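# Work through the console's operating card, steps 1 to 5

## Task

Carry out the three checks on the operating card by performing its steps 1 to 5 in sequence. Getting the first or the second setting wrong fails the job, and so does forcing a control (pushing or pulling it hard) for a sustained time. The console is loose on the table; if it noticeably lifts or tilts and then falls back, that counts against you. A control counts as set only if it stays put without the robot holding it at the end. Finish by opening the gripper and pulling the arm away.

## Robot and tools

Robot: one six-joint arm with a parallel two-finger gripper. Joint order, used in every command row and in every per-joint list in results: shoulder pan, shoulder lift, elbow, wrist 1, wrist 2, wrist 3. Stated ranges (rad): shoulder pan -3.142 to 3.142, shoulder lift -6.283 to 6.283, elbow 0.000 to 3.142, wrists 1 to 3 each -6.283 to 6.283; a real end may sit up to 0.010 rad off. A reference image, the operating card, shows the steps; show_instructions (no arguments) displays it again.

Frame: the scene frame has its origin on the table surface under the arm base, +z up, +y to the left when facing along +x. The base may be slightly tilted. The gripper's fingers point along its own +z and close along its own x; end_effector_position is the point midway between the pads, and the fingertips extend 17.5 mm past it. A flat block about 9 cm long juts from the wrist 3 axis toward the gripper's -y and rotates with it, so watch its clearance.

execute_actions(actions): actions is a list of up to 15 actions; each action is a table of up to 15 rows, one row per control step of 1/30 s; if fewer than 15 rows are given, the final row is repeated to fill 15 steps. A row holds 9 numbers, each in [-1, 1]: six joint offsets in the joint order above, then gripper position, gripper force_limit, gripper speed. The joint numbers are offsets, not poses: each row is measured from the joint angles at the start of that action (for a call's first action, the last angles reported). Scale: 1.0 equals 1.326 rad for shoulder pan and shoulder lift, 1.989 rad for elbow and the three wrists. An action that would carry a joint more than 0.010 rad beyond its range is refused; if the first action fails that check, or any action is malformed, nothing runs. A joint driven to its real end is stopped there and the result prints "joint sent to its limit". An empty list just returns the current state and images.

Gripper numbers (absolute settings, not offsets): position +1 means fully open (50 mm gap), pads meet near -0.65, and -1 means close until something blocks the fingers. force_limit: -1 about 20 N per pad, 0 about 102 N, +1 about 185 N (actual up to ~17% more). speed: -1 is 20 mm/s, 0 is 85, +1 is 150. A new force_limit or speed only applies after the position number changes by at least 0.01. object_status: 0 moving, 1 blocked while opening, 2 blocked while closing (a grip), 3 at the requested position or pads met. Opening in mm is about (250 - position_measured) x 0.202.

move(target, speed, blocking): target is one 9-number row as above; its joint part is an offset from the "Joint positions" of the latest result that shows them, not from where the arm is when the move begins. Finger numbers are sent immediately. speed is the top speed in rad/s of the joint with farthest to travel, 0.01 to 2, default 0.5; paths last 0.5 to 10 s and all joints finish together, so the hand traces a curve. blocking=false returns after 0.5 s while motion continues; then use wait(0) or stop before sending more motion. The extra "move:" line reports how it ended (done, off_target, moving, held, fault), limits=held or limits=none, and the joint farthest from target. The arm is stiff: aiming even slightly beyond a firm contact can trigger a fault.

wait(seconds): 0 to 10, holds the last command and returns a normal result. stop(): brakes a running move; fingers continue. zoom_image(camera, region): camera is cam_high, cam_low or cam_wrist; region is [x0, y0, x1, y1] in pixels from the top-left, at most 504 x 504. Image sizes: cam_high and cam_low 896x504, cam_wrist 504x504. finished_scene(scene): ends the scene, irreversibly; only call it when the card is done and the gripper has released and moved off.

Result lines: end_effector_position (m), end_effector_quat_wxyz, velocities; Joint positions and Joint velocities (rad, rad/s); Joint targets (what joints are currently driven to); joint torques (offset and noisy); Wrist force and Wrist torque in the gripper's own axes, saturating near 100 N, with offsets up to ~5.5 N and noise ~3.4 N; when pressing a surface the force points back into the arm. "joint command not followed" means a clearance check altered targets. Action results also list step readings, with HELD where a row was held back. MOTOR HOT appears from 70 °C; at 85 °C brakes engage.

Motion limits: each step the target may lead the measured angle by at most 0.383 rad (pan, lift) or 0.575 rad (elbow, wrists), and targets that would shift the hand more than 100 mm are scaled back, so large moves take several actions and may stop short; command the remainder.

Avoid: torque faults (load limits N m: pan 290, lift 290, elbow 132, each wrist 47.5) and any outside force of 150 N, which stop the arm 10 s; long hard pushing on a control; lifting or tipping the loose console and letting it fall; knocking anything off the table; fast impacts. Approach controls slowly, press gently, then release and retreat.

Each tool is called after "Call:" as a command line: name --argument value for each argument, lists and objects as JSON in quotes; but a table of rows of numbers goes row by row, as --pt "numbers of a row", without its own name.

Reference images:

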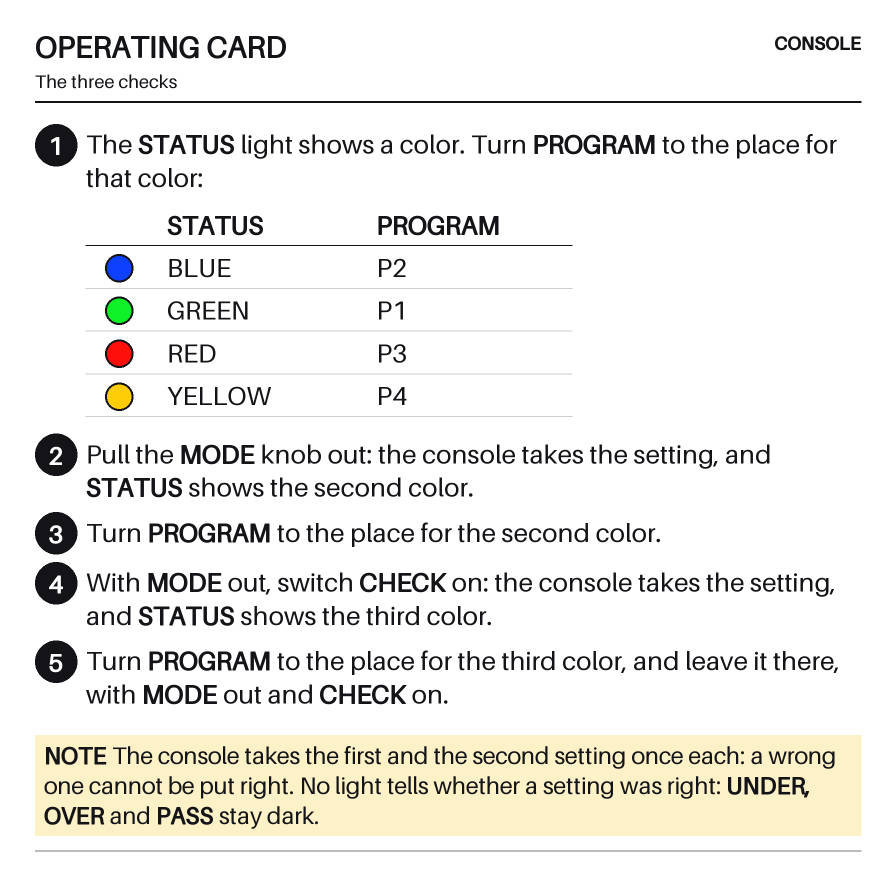

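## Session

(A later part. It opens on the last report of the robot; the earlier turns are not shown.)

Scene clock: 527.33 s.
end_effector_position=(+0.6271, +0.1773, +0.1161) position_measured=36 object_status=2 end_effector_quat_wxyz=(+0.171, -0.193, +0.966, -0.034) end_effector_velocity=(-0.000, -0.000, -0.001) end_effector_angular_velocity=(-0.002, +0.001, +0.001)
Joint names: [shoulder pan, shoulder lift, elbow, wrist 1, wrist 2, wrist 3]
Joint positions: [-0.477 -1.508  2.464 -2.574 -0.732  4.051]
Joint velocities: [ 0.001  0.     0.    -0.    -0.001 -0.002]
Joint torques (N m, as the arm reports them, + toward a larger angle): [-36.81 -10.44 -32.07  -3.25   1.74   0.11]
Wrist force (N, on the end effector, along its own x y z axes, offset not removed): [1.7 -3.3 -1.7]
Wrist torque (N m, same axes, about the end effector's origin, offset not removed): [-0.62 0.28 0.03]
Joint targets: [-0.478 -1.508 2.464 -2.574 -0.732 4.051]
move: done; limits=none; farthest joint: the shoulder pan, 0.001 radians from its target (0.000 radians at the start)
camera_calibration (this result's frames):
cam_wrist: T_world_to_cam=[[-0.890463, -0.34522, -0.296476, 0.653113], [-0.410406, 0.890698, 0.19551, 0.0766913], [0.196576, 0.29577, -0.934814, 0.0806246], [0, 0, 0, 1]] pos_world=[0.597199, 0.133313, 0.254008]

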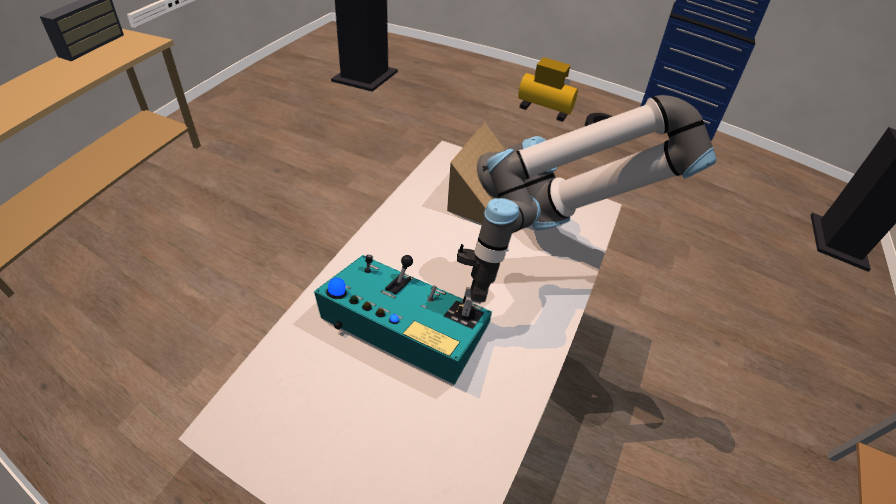

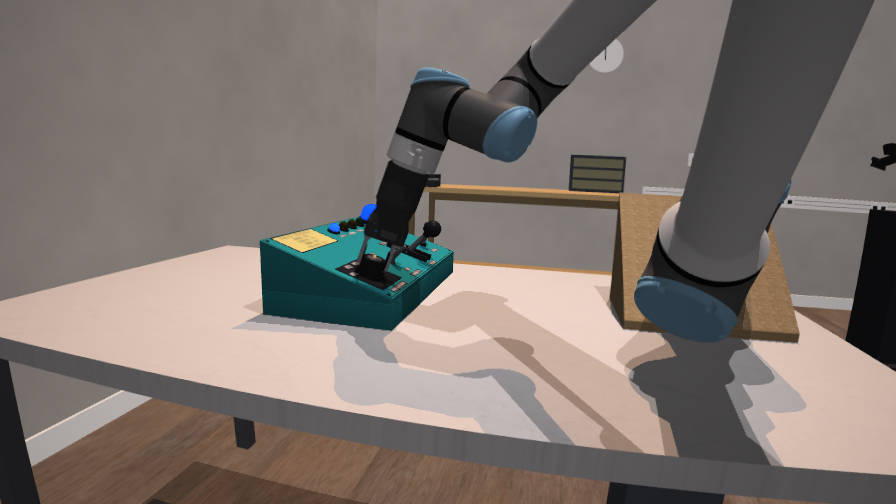

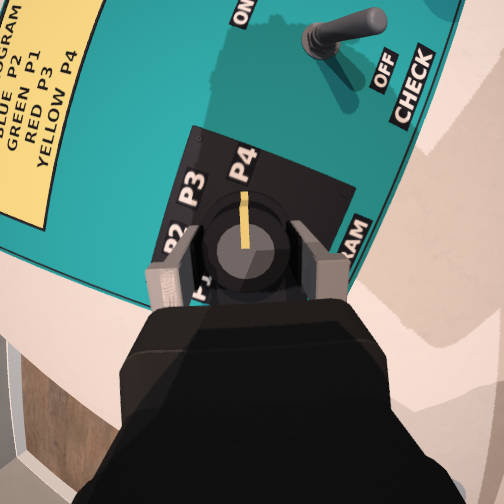

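Call:
move --target '[-0.00763,-0.00173,0.00793,-0.0011,0.00025,-0.2052,-1,-0.8,-0.5]' --speed 0.7

Call:
move --target '[-0.0097,0.00325,0.0059,-0.00076,0.0002,-0.2073,-1,-0.8,-0.5]' --speed 0.7

Scene clock: 549.00 s.
end_effector_position=(+0.6273, +0.1774, +0.1162) position_measured=36 object_status=2 end_effector_quat_wxyz=(+0.161, -0.378, +0.909, -0.067) end_effector_velocity=(-0.000, +0.000, -0.001) end_effector_angular_velocity=(-0.000, +0.001, +0.002)
Joint names: [shoulder pan, shoulder lift, elbow, wrist 1, wrist 2, wrist 3]
Joint positions: [-0.488 -1.51   2.479 -2.576 -0.731  3.644]
Joint velocities: [ 0.001  0.001  0.    -0.     0.    -0.002]
Joint torques (N m, as the arm reports them, + toward a larger angle): [-49.66 -20.91 -27.69  -7.47   2.6   -1.38]
Wrist force (N, on the end effector, along its own x y z axes, offset not removed): [-3.1 1.7 -2.1]
Wrist torque (N m, same axes, about the end effector's origin, offset not removed): [-0.31 0.04 0.04]
Joint targets: [-0.488 -1.510 2.479 -2.576 -0.731 3.643]
move: done; limits=none; farthest joint: the wrist 3, 0.001 radians from its target (0.408 radians at the start)
camera_calibration (this result's frames):
cam_wrist: T_world_to_cam=[[-0.699346, -0.677833, -0.226843, 0.584358], [-0.707726, 0.701132, 0.0868221, 0.309449], [0.100196, 0.221261, -0.970054, 0.15843], [0, 0, 0, 1]] pos_world=[0.611799, 0.144078, 0.259376]

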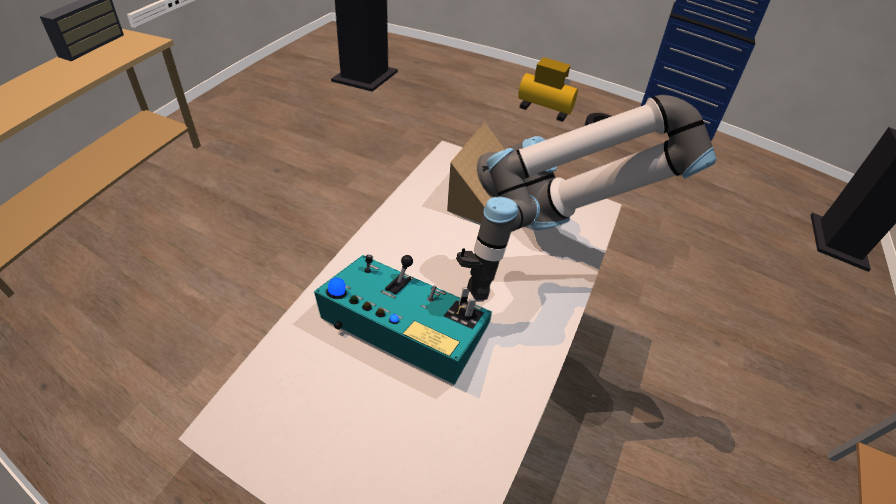

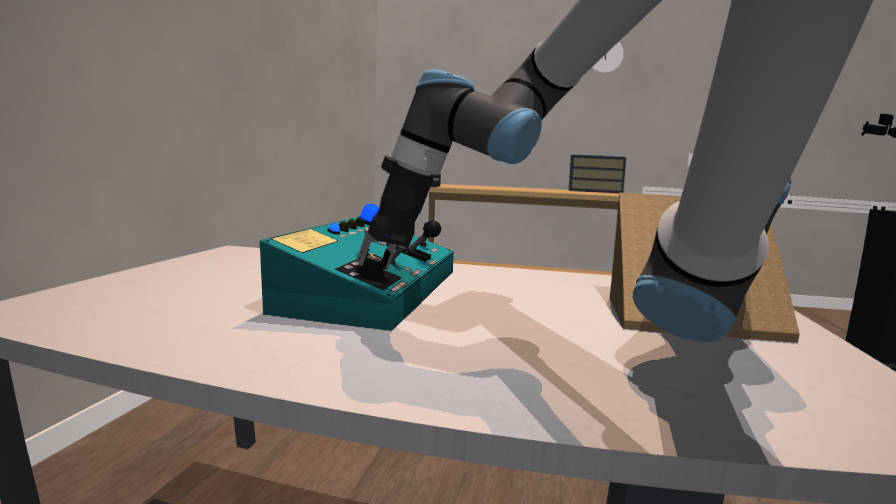

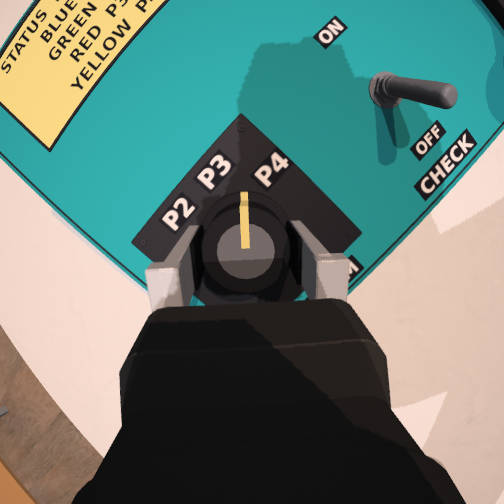

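Scene clock: 550.40 s.
end_effector_position=(+0.6273, +0.1774, +0.1162) position_measured=36 object_status=2 end_effector_quat_wxyz=(+0.145, -0.548, +0.818, -0.097) end_effector_velocity=(+0.000, +0.001, -0.000) end_effector_angular_velocity=(-0.001, +0.000, +0.005)
Joint names: [shoulder pan, shoulder lift, elbow, wrist 1, wrist 2, wrist 3]
Joint positions: [-0.5   -1.506  2.491 -2.578 -0.731  3.232]
Joint velocities: [ 0.001 -0.    -0.001  0.     0.001 -0.004]
Joint torques (N m, as the arm reports them, + toward a larger angle): [-48.84   7.21 -22.03  -5.28   0.9   -1.24]
Wrist force (N, on the end effector, along its own x y z axes, offset not removed): [-5.5 0.5 -5.2]
Wrist torque (N m, same axes, about the end effector's origin, offset not removed): [0.06 -1.15 -0.07]
Joint targets: [-0.500 -1.506 2.491 -2.578 -0.731 3.231]
move: done; limits=none; farthest joint: the shoulder pan, 0.000 radians from its target (0.013 radians at the start)
camera_calibration (this result's frames):
cam_wrist: T_world_to_cam=[[-0.403311, -0.907322, -0.118776, 0.426842], [-0.91428, 0.404927, 0.0112797, 0.500299], [0.0378614, 0.113144, -0.992857, 0.219285], [0, 0, 0, 1]] pos_world=[0.62126, 0.159888, 0.262774]

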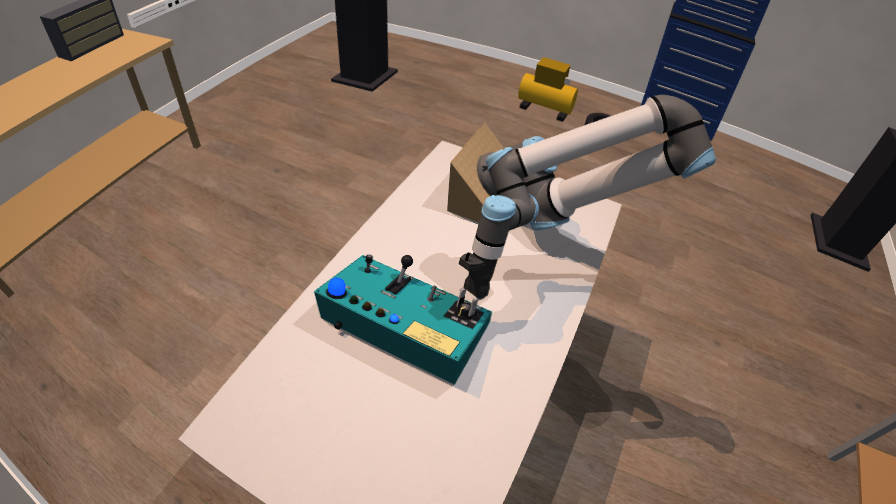

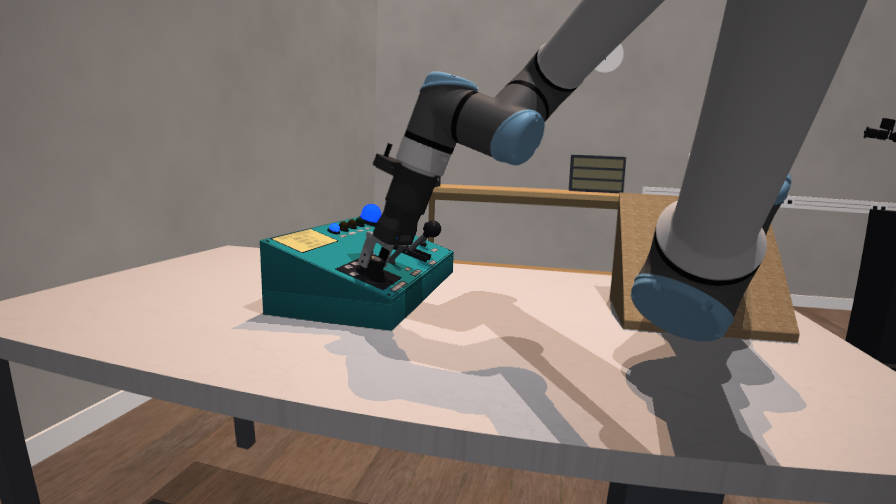

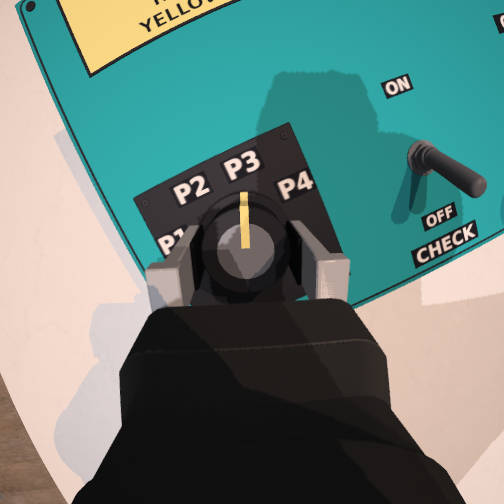

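Call:
move --target '[-0.0101,0.0079,0.0026,-0.0003,0,-0.2077,-1,-0.8,-0.5]' --speed 0.7

Call:
move --target '[-0.0089,0.0111,-0.0009,0.0002,0,-0.2066,-1,-0.8,-0.5]' --speed 0.7

Call:
move --target '[0,0,0,0,0,0,1,-0.8,0]'

Scene clock: 559.63 s.
end_effector_position=(+0.6274, +0.1775, +0.1162) position_measured=36 object_status=2 end_effector_quat_wxyz=(-0.123, +0.697, -0.696, +0.123) end_effector_velocity=(+0.000, +0.000, +0.000) end_effector_angular_velocity=(-0.001, -0.000, +0.003)
Joint names: [shoulder pan, shoulder lift, elbow, wrist 1, wrist 2, wrist 3]
Joint positions: [-0.514 -1.495  2.496 -2.579 -0.731  2.819]
Joint velocities: [ 0.     0.    -0.    -0.     0.    -0.003]
Joint torques (N m, as the arm reports them, + toward a larger angle): [-51.36  11.15 -20.46  -4.8   -8.39  -1.26]
Wrist force (N, on the end effector, along its own x y z axes, offset not removed): [-18.2 -2.2 -6.5]
Wrist torque (N m, same axes, about the end effector's origin, offset not removed): [0.08 -0.65 0.15]
Joint targets: [-0.514 -1.495 2.496 -2.578 -0.731 2.819]
move: done; limits=none; farthest joint: the shoulder pan, 0.000 radians from its target (0.013 radians at the start)
camera_calibration (this result's frames):
cam_wrist: T_world_to_cam=[[-0.0473266, -0.998815, 0.0113242, 0.204737], [-0.998696, 0.0470978, -0.0196856, 0.620397], [0.0191289, -0.0122411, -0.999742, 0.254073], [0, 0, 0, 1]] pos_world=[0.624418, 0.178385, 0.263901]

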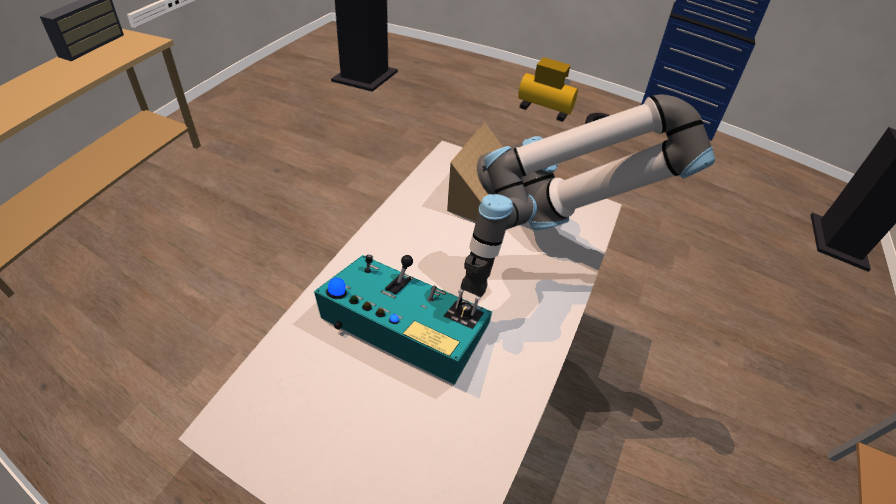

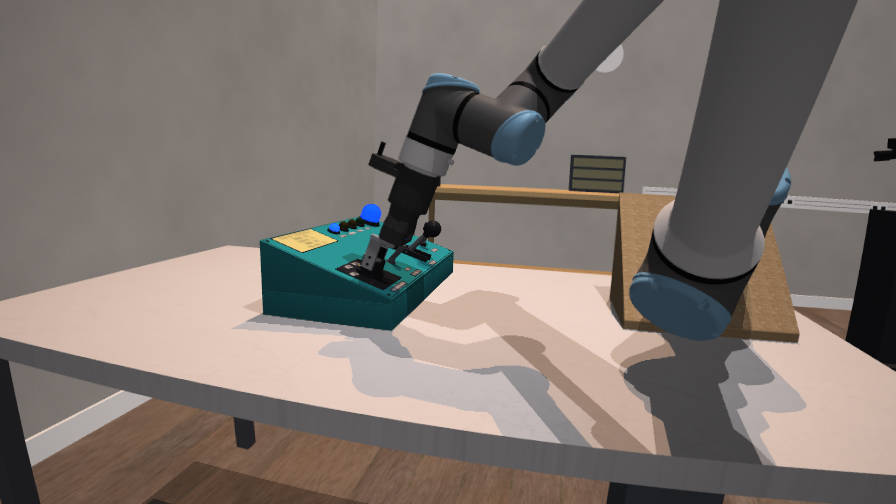

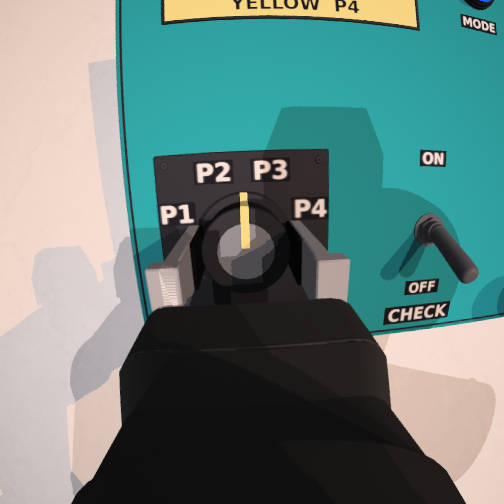

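Scene clock: 561.03 s.
end_effector_position=(+0.6272, +0.1776, +0.1161) position_measured=36 object_status=2 end_effector_quat_wxyz=(-0.097, +0.819, -0.547, +0.145) end_effector_velocity=(-0.000, +0.001, +0.000) end_effector_angular_velocity=(-0.002, -0.001, +0.003)
Joint names: [shoulder pan, shoulder lift, elbow, wrist 1, wrist 2, wrist 3]
Joint positions: [-0.526 -1.481  2.495 -2.578 -0.731  2.409]
Joint velocities: [ 0.    -0.002  0.001 -0.    -0.001 -0.002]
Joint torques (N m, as the arm reports them, + toward a larger angle): [-56.42  17.47 -33.4    1.3   -7.6   -0.84]
Wrist force (N, on the end effector, along its own x y z axes, offset not removed): [-28.0 -10.4 -16.4]
Wrist torque (N m, same axes, about the end effector's origin, offset not removed): [0.57 -0.65 0.22]
Joint targets: [-0.526 -1.481 2.495 -2.578 -0.731 2.408]
move: done; limits=none; farthest joint: the shoulder pan, 0.000 radians from its target (0.012 radians at the start)
camera_calibration (this result's frames):
cam_wrist: T_world_to_cam=[[0.314627, -0.938306, 0.143499, -0.0483381], [-0.948058, -0.318094, -0.00128729, 0.651225], [0.0468539, -0.13564, -0.98965, 0.257375], [0, 0, 0, 1]] pos_world=[0.620549, 0.196705, 0.262486]

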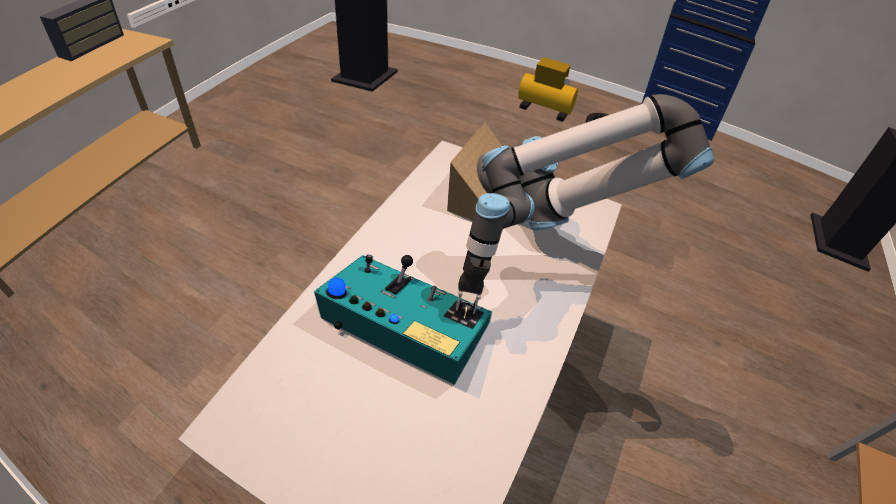

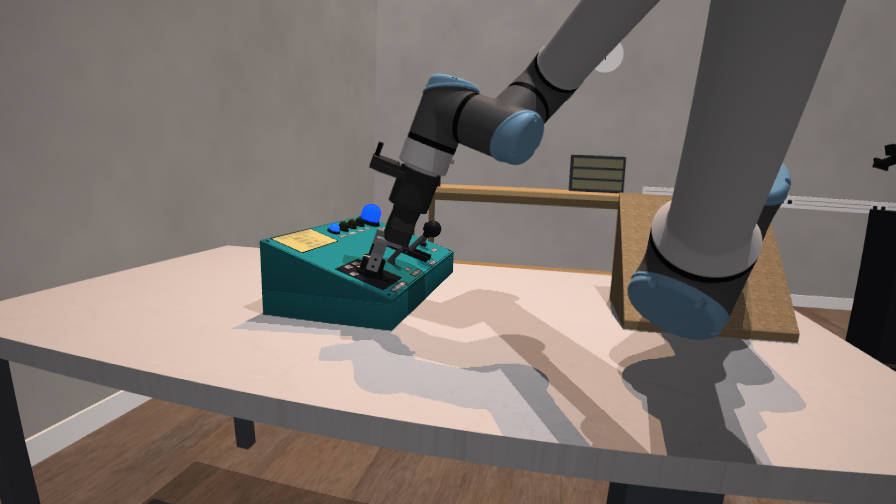

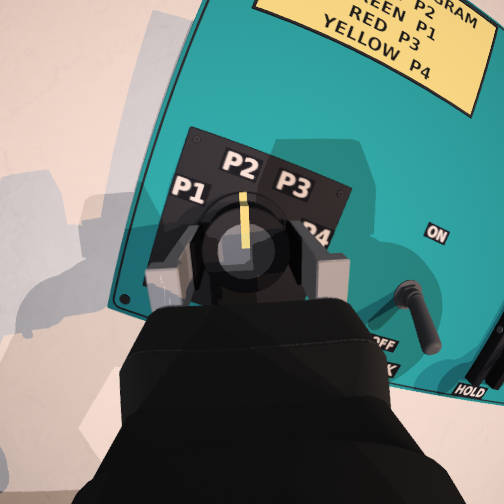

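Scene clock: 561.53 s.
end_effector_position=(+0.6272, +0.1774, +0.1161) position_measured=3 object_status=3 end_effector_quat_wxyz=(-0.097, +0.819, -0.547, +0.145) end_effector_velocity=(+0.000, -0.000, +0.000) end_effector_angular_velocity=(+0.001, -0.000, +0.000)
Joint names: [shoulder pan, shoulder lift, elbow, wrist 1, wrist 2, wrist 3]
Joint positions: [-0.526 -1.48   2.495 -2.578 -0.731  2.408]
Joint velocities: [-0.001  0.001 -0.    -0.     0.001 -0.001]
Joint torques (N m, as the arm reports them, + toward a larger angle): [-38.    -8.14 -33.76  -4.42   3.42   2.96]
Wrist force (N, on the end effector, along its own x y z axes, offset not removed): [2.3 -3.6 0.4]
Wrist torque (N m, same axes, about the end effector's origin, offset not removed): [-0.50 -0.63 -0.13]
Joint targets: [-0.526 -1.481 2.495 -2.578 -0.731 2.409]
move: done; limits=none; farthest joint: the shoulder lift, 0.001 radians from its target (0.000 radians at the start)
camera_calibration (this result's frames):
cam_wrist: T_world_to_cam=[[0.314468, -0.938353, 0.143542, -0.0483372], [-0.948124, -0.317899, -0.00102865, 0.651111], [0.0465972, -0.135772, -0.989644, 0.257479], [0, 0, 0, 1]] pos_world=[0.620536, 0.196589, 0.262421]

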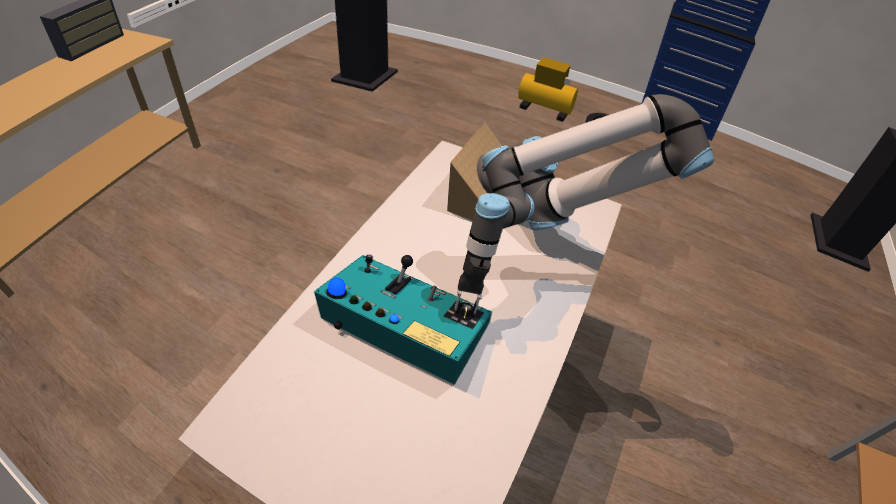

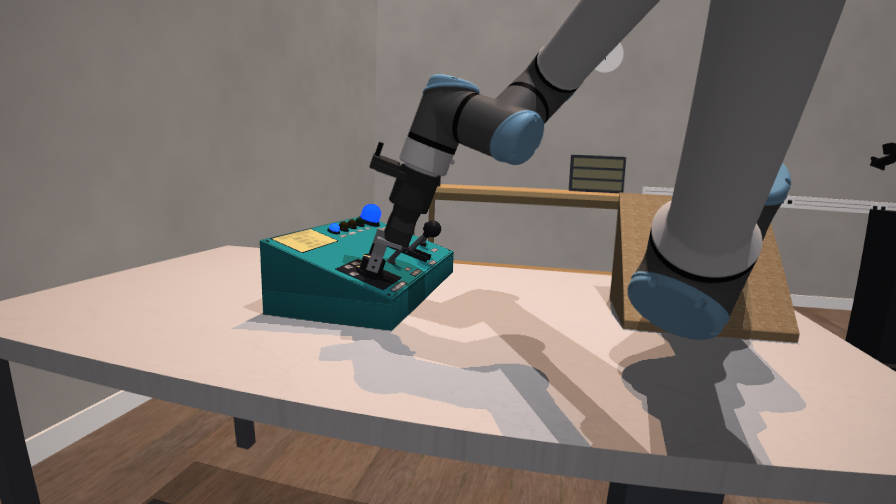

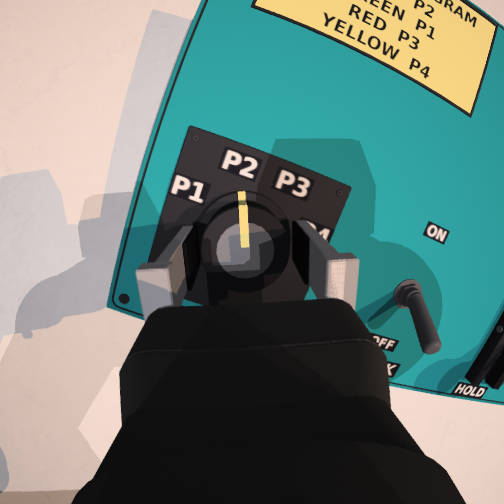

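Call:
move --target '[-0.037,-0.056,-0.003,0.068,0,-0.037,1,-0.8,0]' --speed 0.3

Call:
move --target '[-0.111,0.1318,0.0459,-0.0544,-0.0107,0.0896,-0.7,-0.8,1]' --speed 0.25

Call:
zoom_image --camera "cam_low" --region '[340, 190, 460, 300]'

Scene clock: 599.93 s.
end_effector_position=(+0.6167, +0.1784, +0.1459) position_measured=3 object_status=3 end_effector_quat_wxyz=(-0.098, +0.819, -0.547, +0.144) end_effector_velocity=(-0.001, +0.001, -0.000) end_effector_angular_velocity=(+0.000, +0.001, +0.003)
Joint names: [shoulder pan, shoulder lift, elbow, wrist 1, wrist 2, wrist 3]
Joint positions: [-0.575 -1.554  2.489 -2.443 -0.731  2.335]
Joint velocities: [ 0.    -0.002  0.     0.004  0.001 -0.004]
Joint torques (N m, as the arm reports them, + toward a larger angle): [-46.31 -13.19 -44.01  -1.21  -3.6   -1.86]
Wrist force (N, on the end effector, along its own x y z axes, offset not removed): [-2.7 0.2 2.9]
Wrist torque (N m, same axes, about the end effector's origin, offset not removed): [0.10 0.25 0.10]
Joint targets: [-0.575 -1.555 2.489 -2.443 -0.731 2.335]
move: done; limits=none; farthest joint: the wrist 3, 0.001 radians from its target (0.074 radians at the start)
camera_calibration (this result's frames):
cam_wrist: T_world_to_cam=[[0.314841, -0.938434, 0.142184, -0.0484294], [-0.947977, -0.318334, -0.00192563, 0.641655], [0.0470692, -0.134181, -0.989838, 0.287095], [0, 0, 0, 1]] pos_world=[0.610008, 0.197336, 0.292299]

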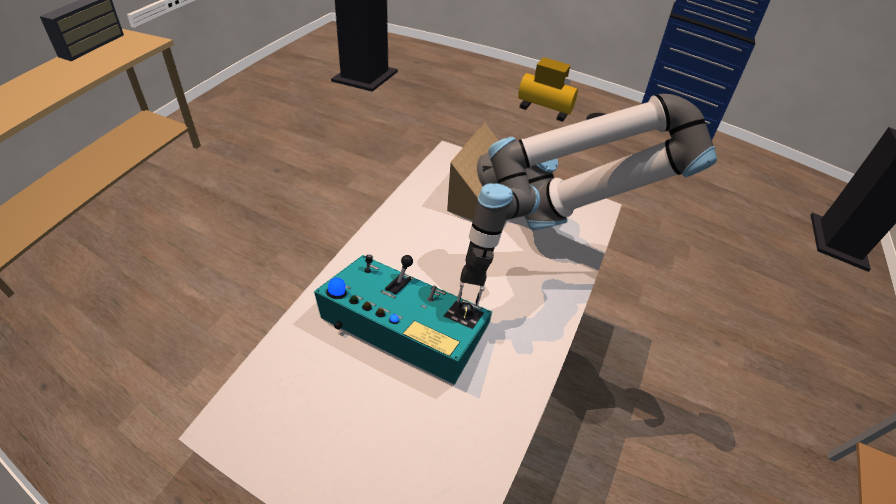

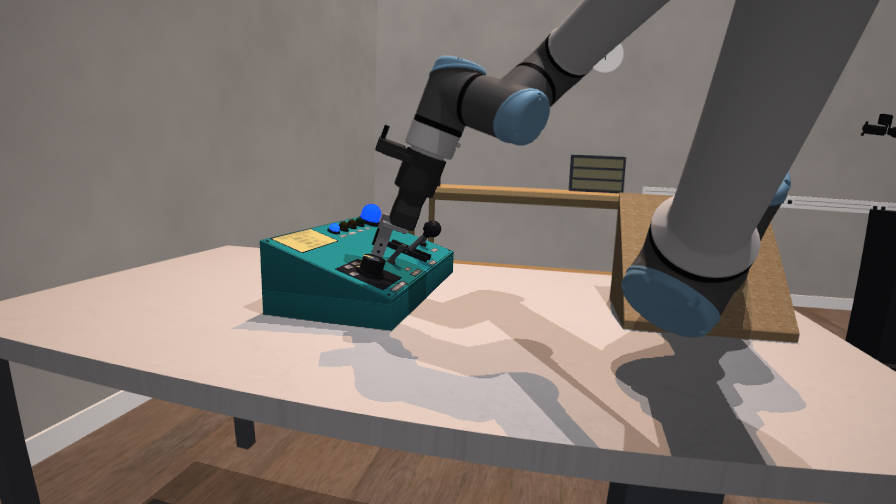

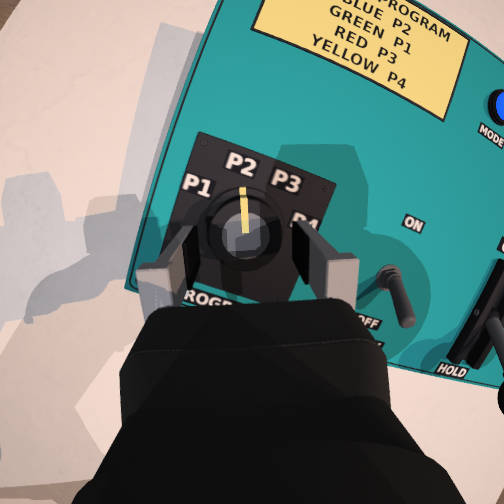

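Scene clock: 601.27 s.
end_effector_position=(+0.5782, +0.0585, +0.1110) position_measured=251 object_status=3 end_effector_quat_wxyz=(-0.124, +0.697, -0.696, +0.123) end_effector_velocity=(-0.001, -0.002, -0.000) end_effector_angular_velocity=(+0.001, +0.000, -0.007)
Joint names: [shoulder pan, shoulder lift, elbow, wrist 1, wrist 2, wrist 3]
Joint positions: [-0.721 -1.38   2.58  -2.551 -0.752  2.513]
Joint velocities: [-0.003  0.004  0.001 -0.003 -0.002  0.004]
Joint torques (N m, as the arm reports them, + toward a larger angle): [-51.92   7.9  -26.56  -7.15  -3.01   3.01]
Wrist force (N, on the end effector, along its own x y z axes, offset not removed): [-3.3 0.5 -1.6]
Wrist torque (N m, same axes, about the end effector's origin, offset not removed): [0.03 0.31 0.07]
Joint targets: [-0.722 -1.380 2.580 -2.551 -0.752 2.513]
move: done; limits=none; farthest joint: the shoulder pan, 0.001 radians from its target (0.148 radians at the start)
camera_calibration (this result's frames):
cam_wrist: T_world_to_cam=[[-0.046723, -0.998846, 0.0110757, 0.0833084], [-0.998708, 0.0464892, -0.0205044, 0.57699], [0.0199659, -0.0120194, -0.999728, 0.24785], [0, 0, 0, 1]] pos_world=[0.575188, 0.0593675, 0.25869]

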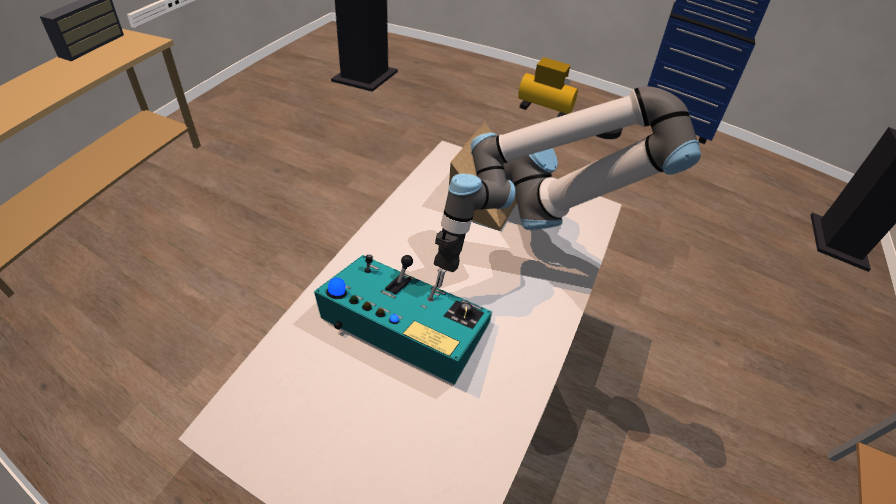

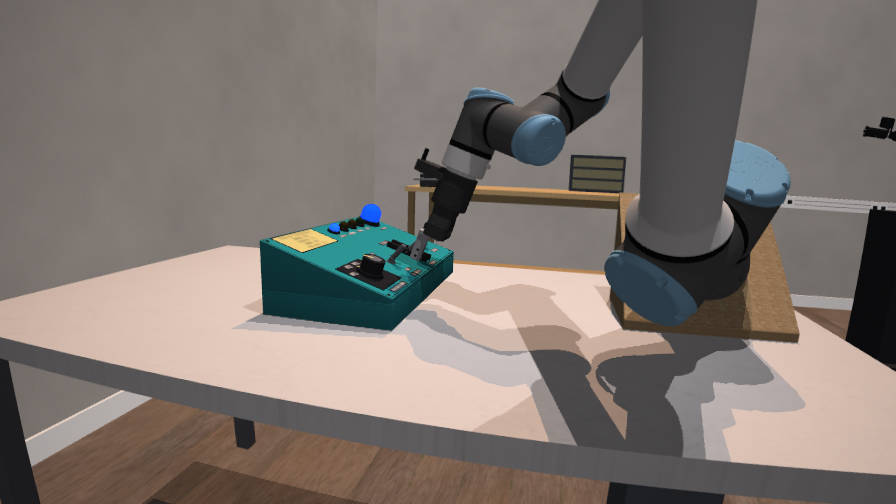

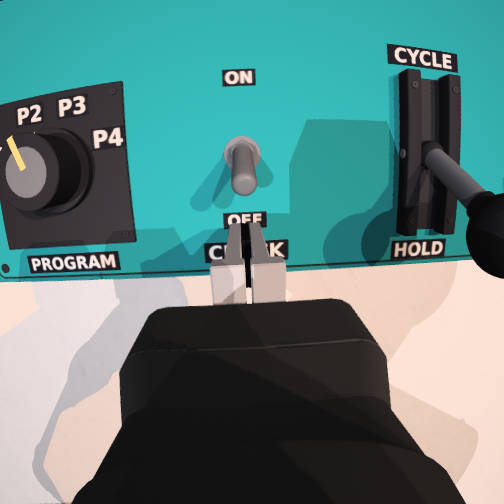

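Region (340, 190, 460, 300) of cam_low's 896x504 image, scaled by 4.200, with more detail than that image has; it fills the top 462 rows of this view, and the rest is white.

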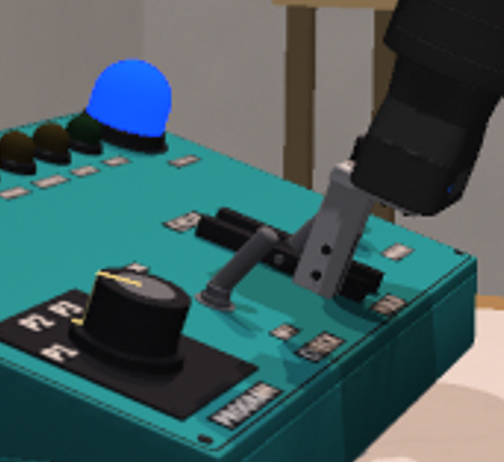

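Aligned. Push upslope.

Call:
move --target '[0.0227,0.0202,-0.0325,0.0032,0.003,0.0217,-0.7,-0.8,1]' --speed 0.05

Scene clock: 612.80 s.
end_effector_position=(+0.6114, +0.0585, +0.1231) position_measured=251 object_status=3 end_effector_quat_wxyz=(-0.124, +0.697, -0.696, +0.123) end_effector_velocity=(+0.002, -0.001, +0.001) end_effector_angular_velocity=(+0.001, -0.001, -0.001)
Joint names: [shoulder pan, shoulder lift, elbow, wrist 1, wrist 2, wrist 3]
Joint positions: [-0.691 -1.353  2.515 -2.545 -0.746  2.556]
Joint velocities: [ 0.     0.002 -0.003  0.     0.001  0.002]
Joint torques (N m, as the arm reports them, + toward a larger angle): [-32.64  -0.86 -43.17  -1.03   4.01   3.04]
Wrist force (N, on the end effector, along its own x y z axes, offset not removed): [-1.5 -1.1 2.5]
Wrist torque (N m, same axes, about the end effector's origin, offset not removed): [-0.09 0.02 -0.04]
Joint targets: [-0.691 -1.353 2.515 -2.545 -0.746 2.556]
move: done; limits=none; farthest joint: the shoulder pan, 0.001 radians from its target (0.031 radians at the start)
camera_calibration (this result's frames):
cam_wrist: T_world_to_cam=[[-0.0467559, -0.998845, 0.0110893, 0.0847543], [-0.99871, 0.046524, -0.0203219, 0.610316], [0.0197825, -0.0120252, -0.999732, 0.259395], [0, 0, 0, 1]] pos_world=[0.60836, 0.0593813, 0.270789]

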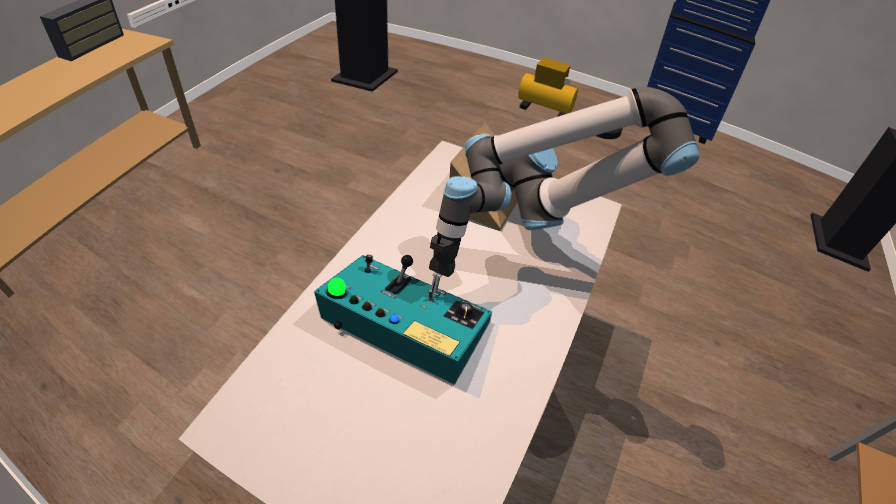

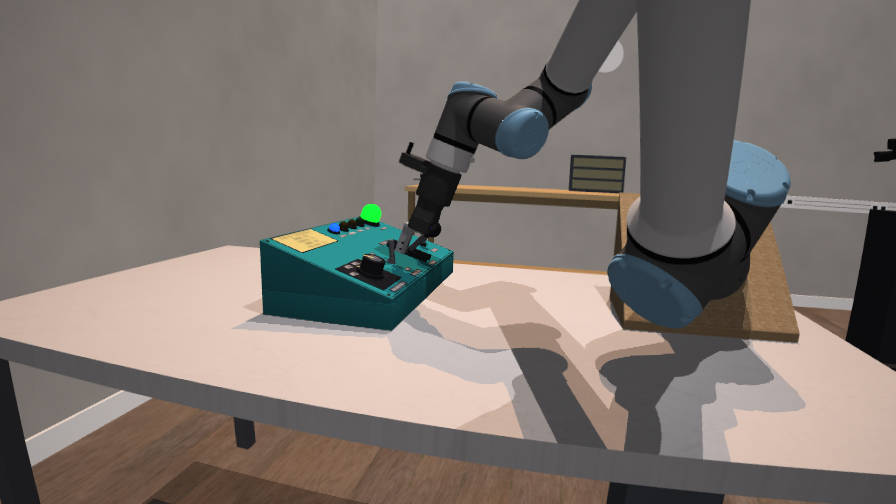

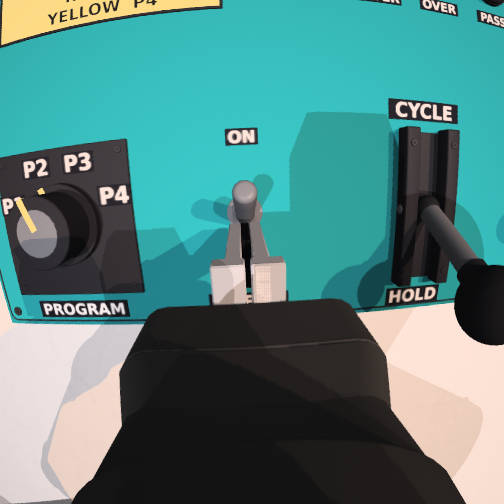

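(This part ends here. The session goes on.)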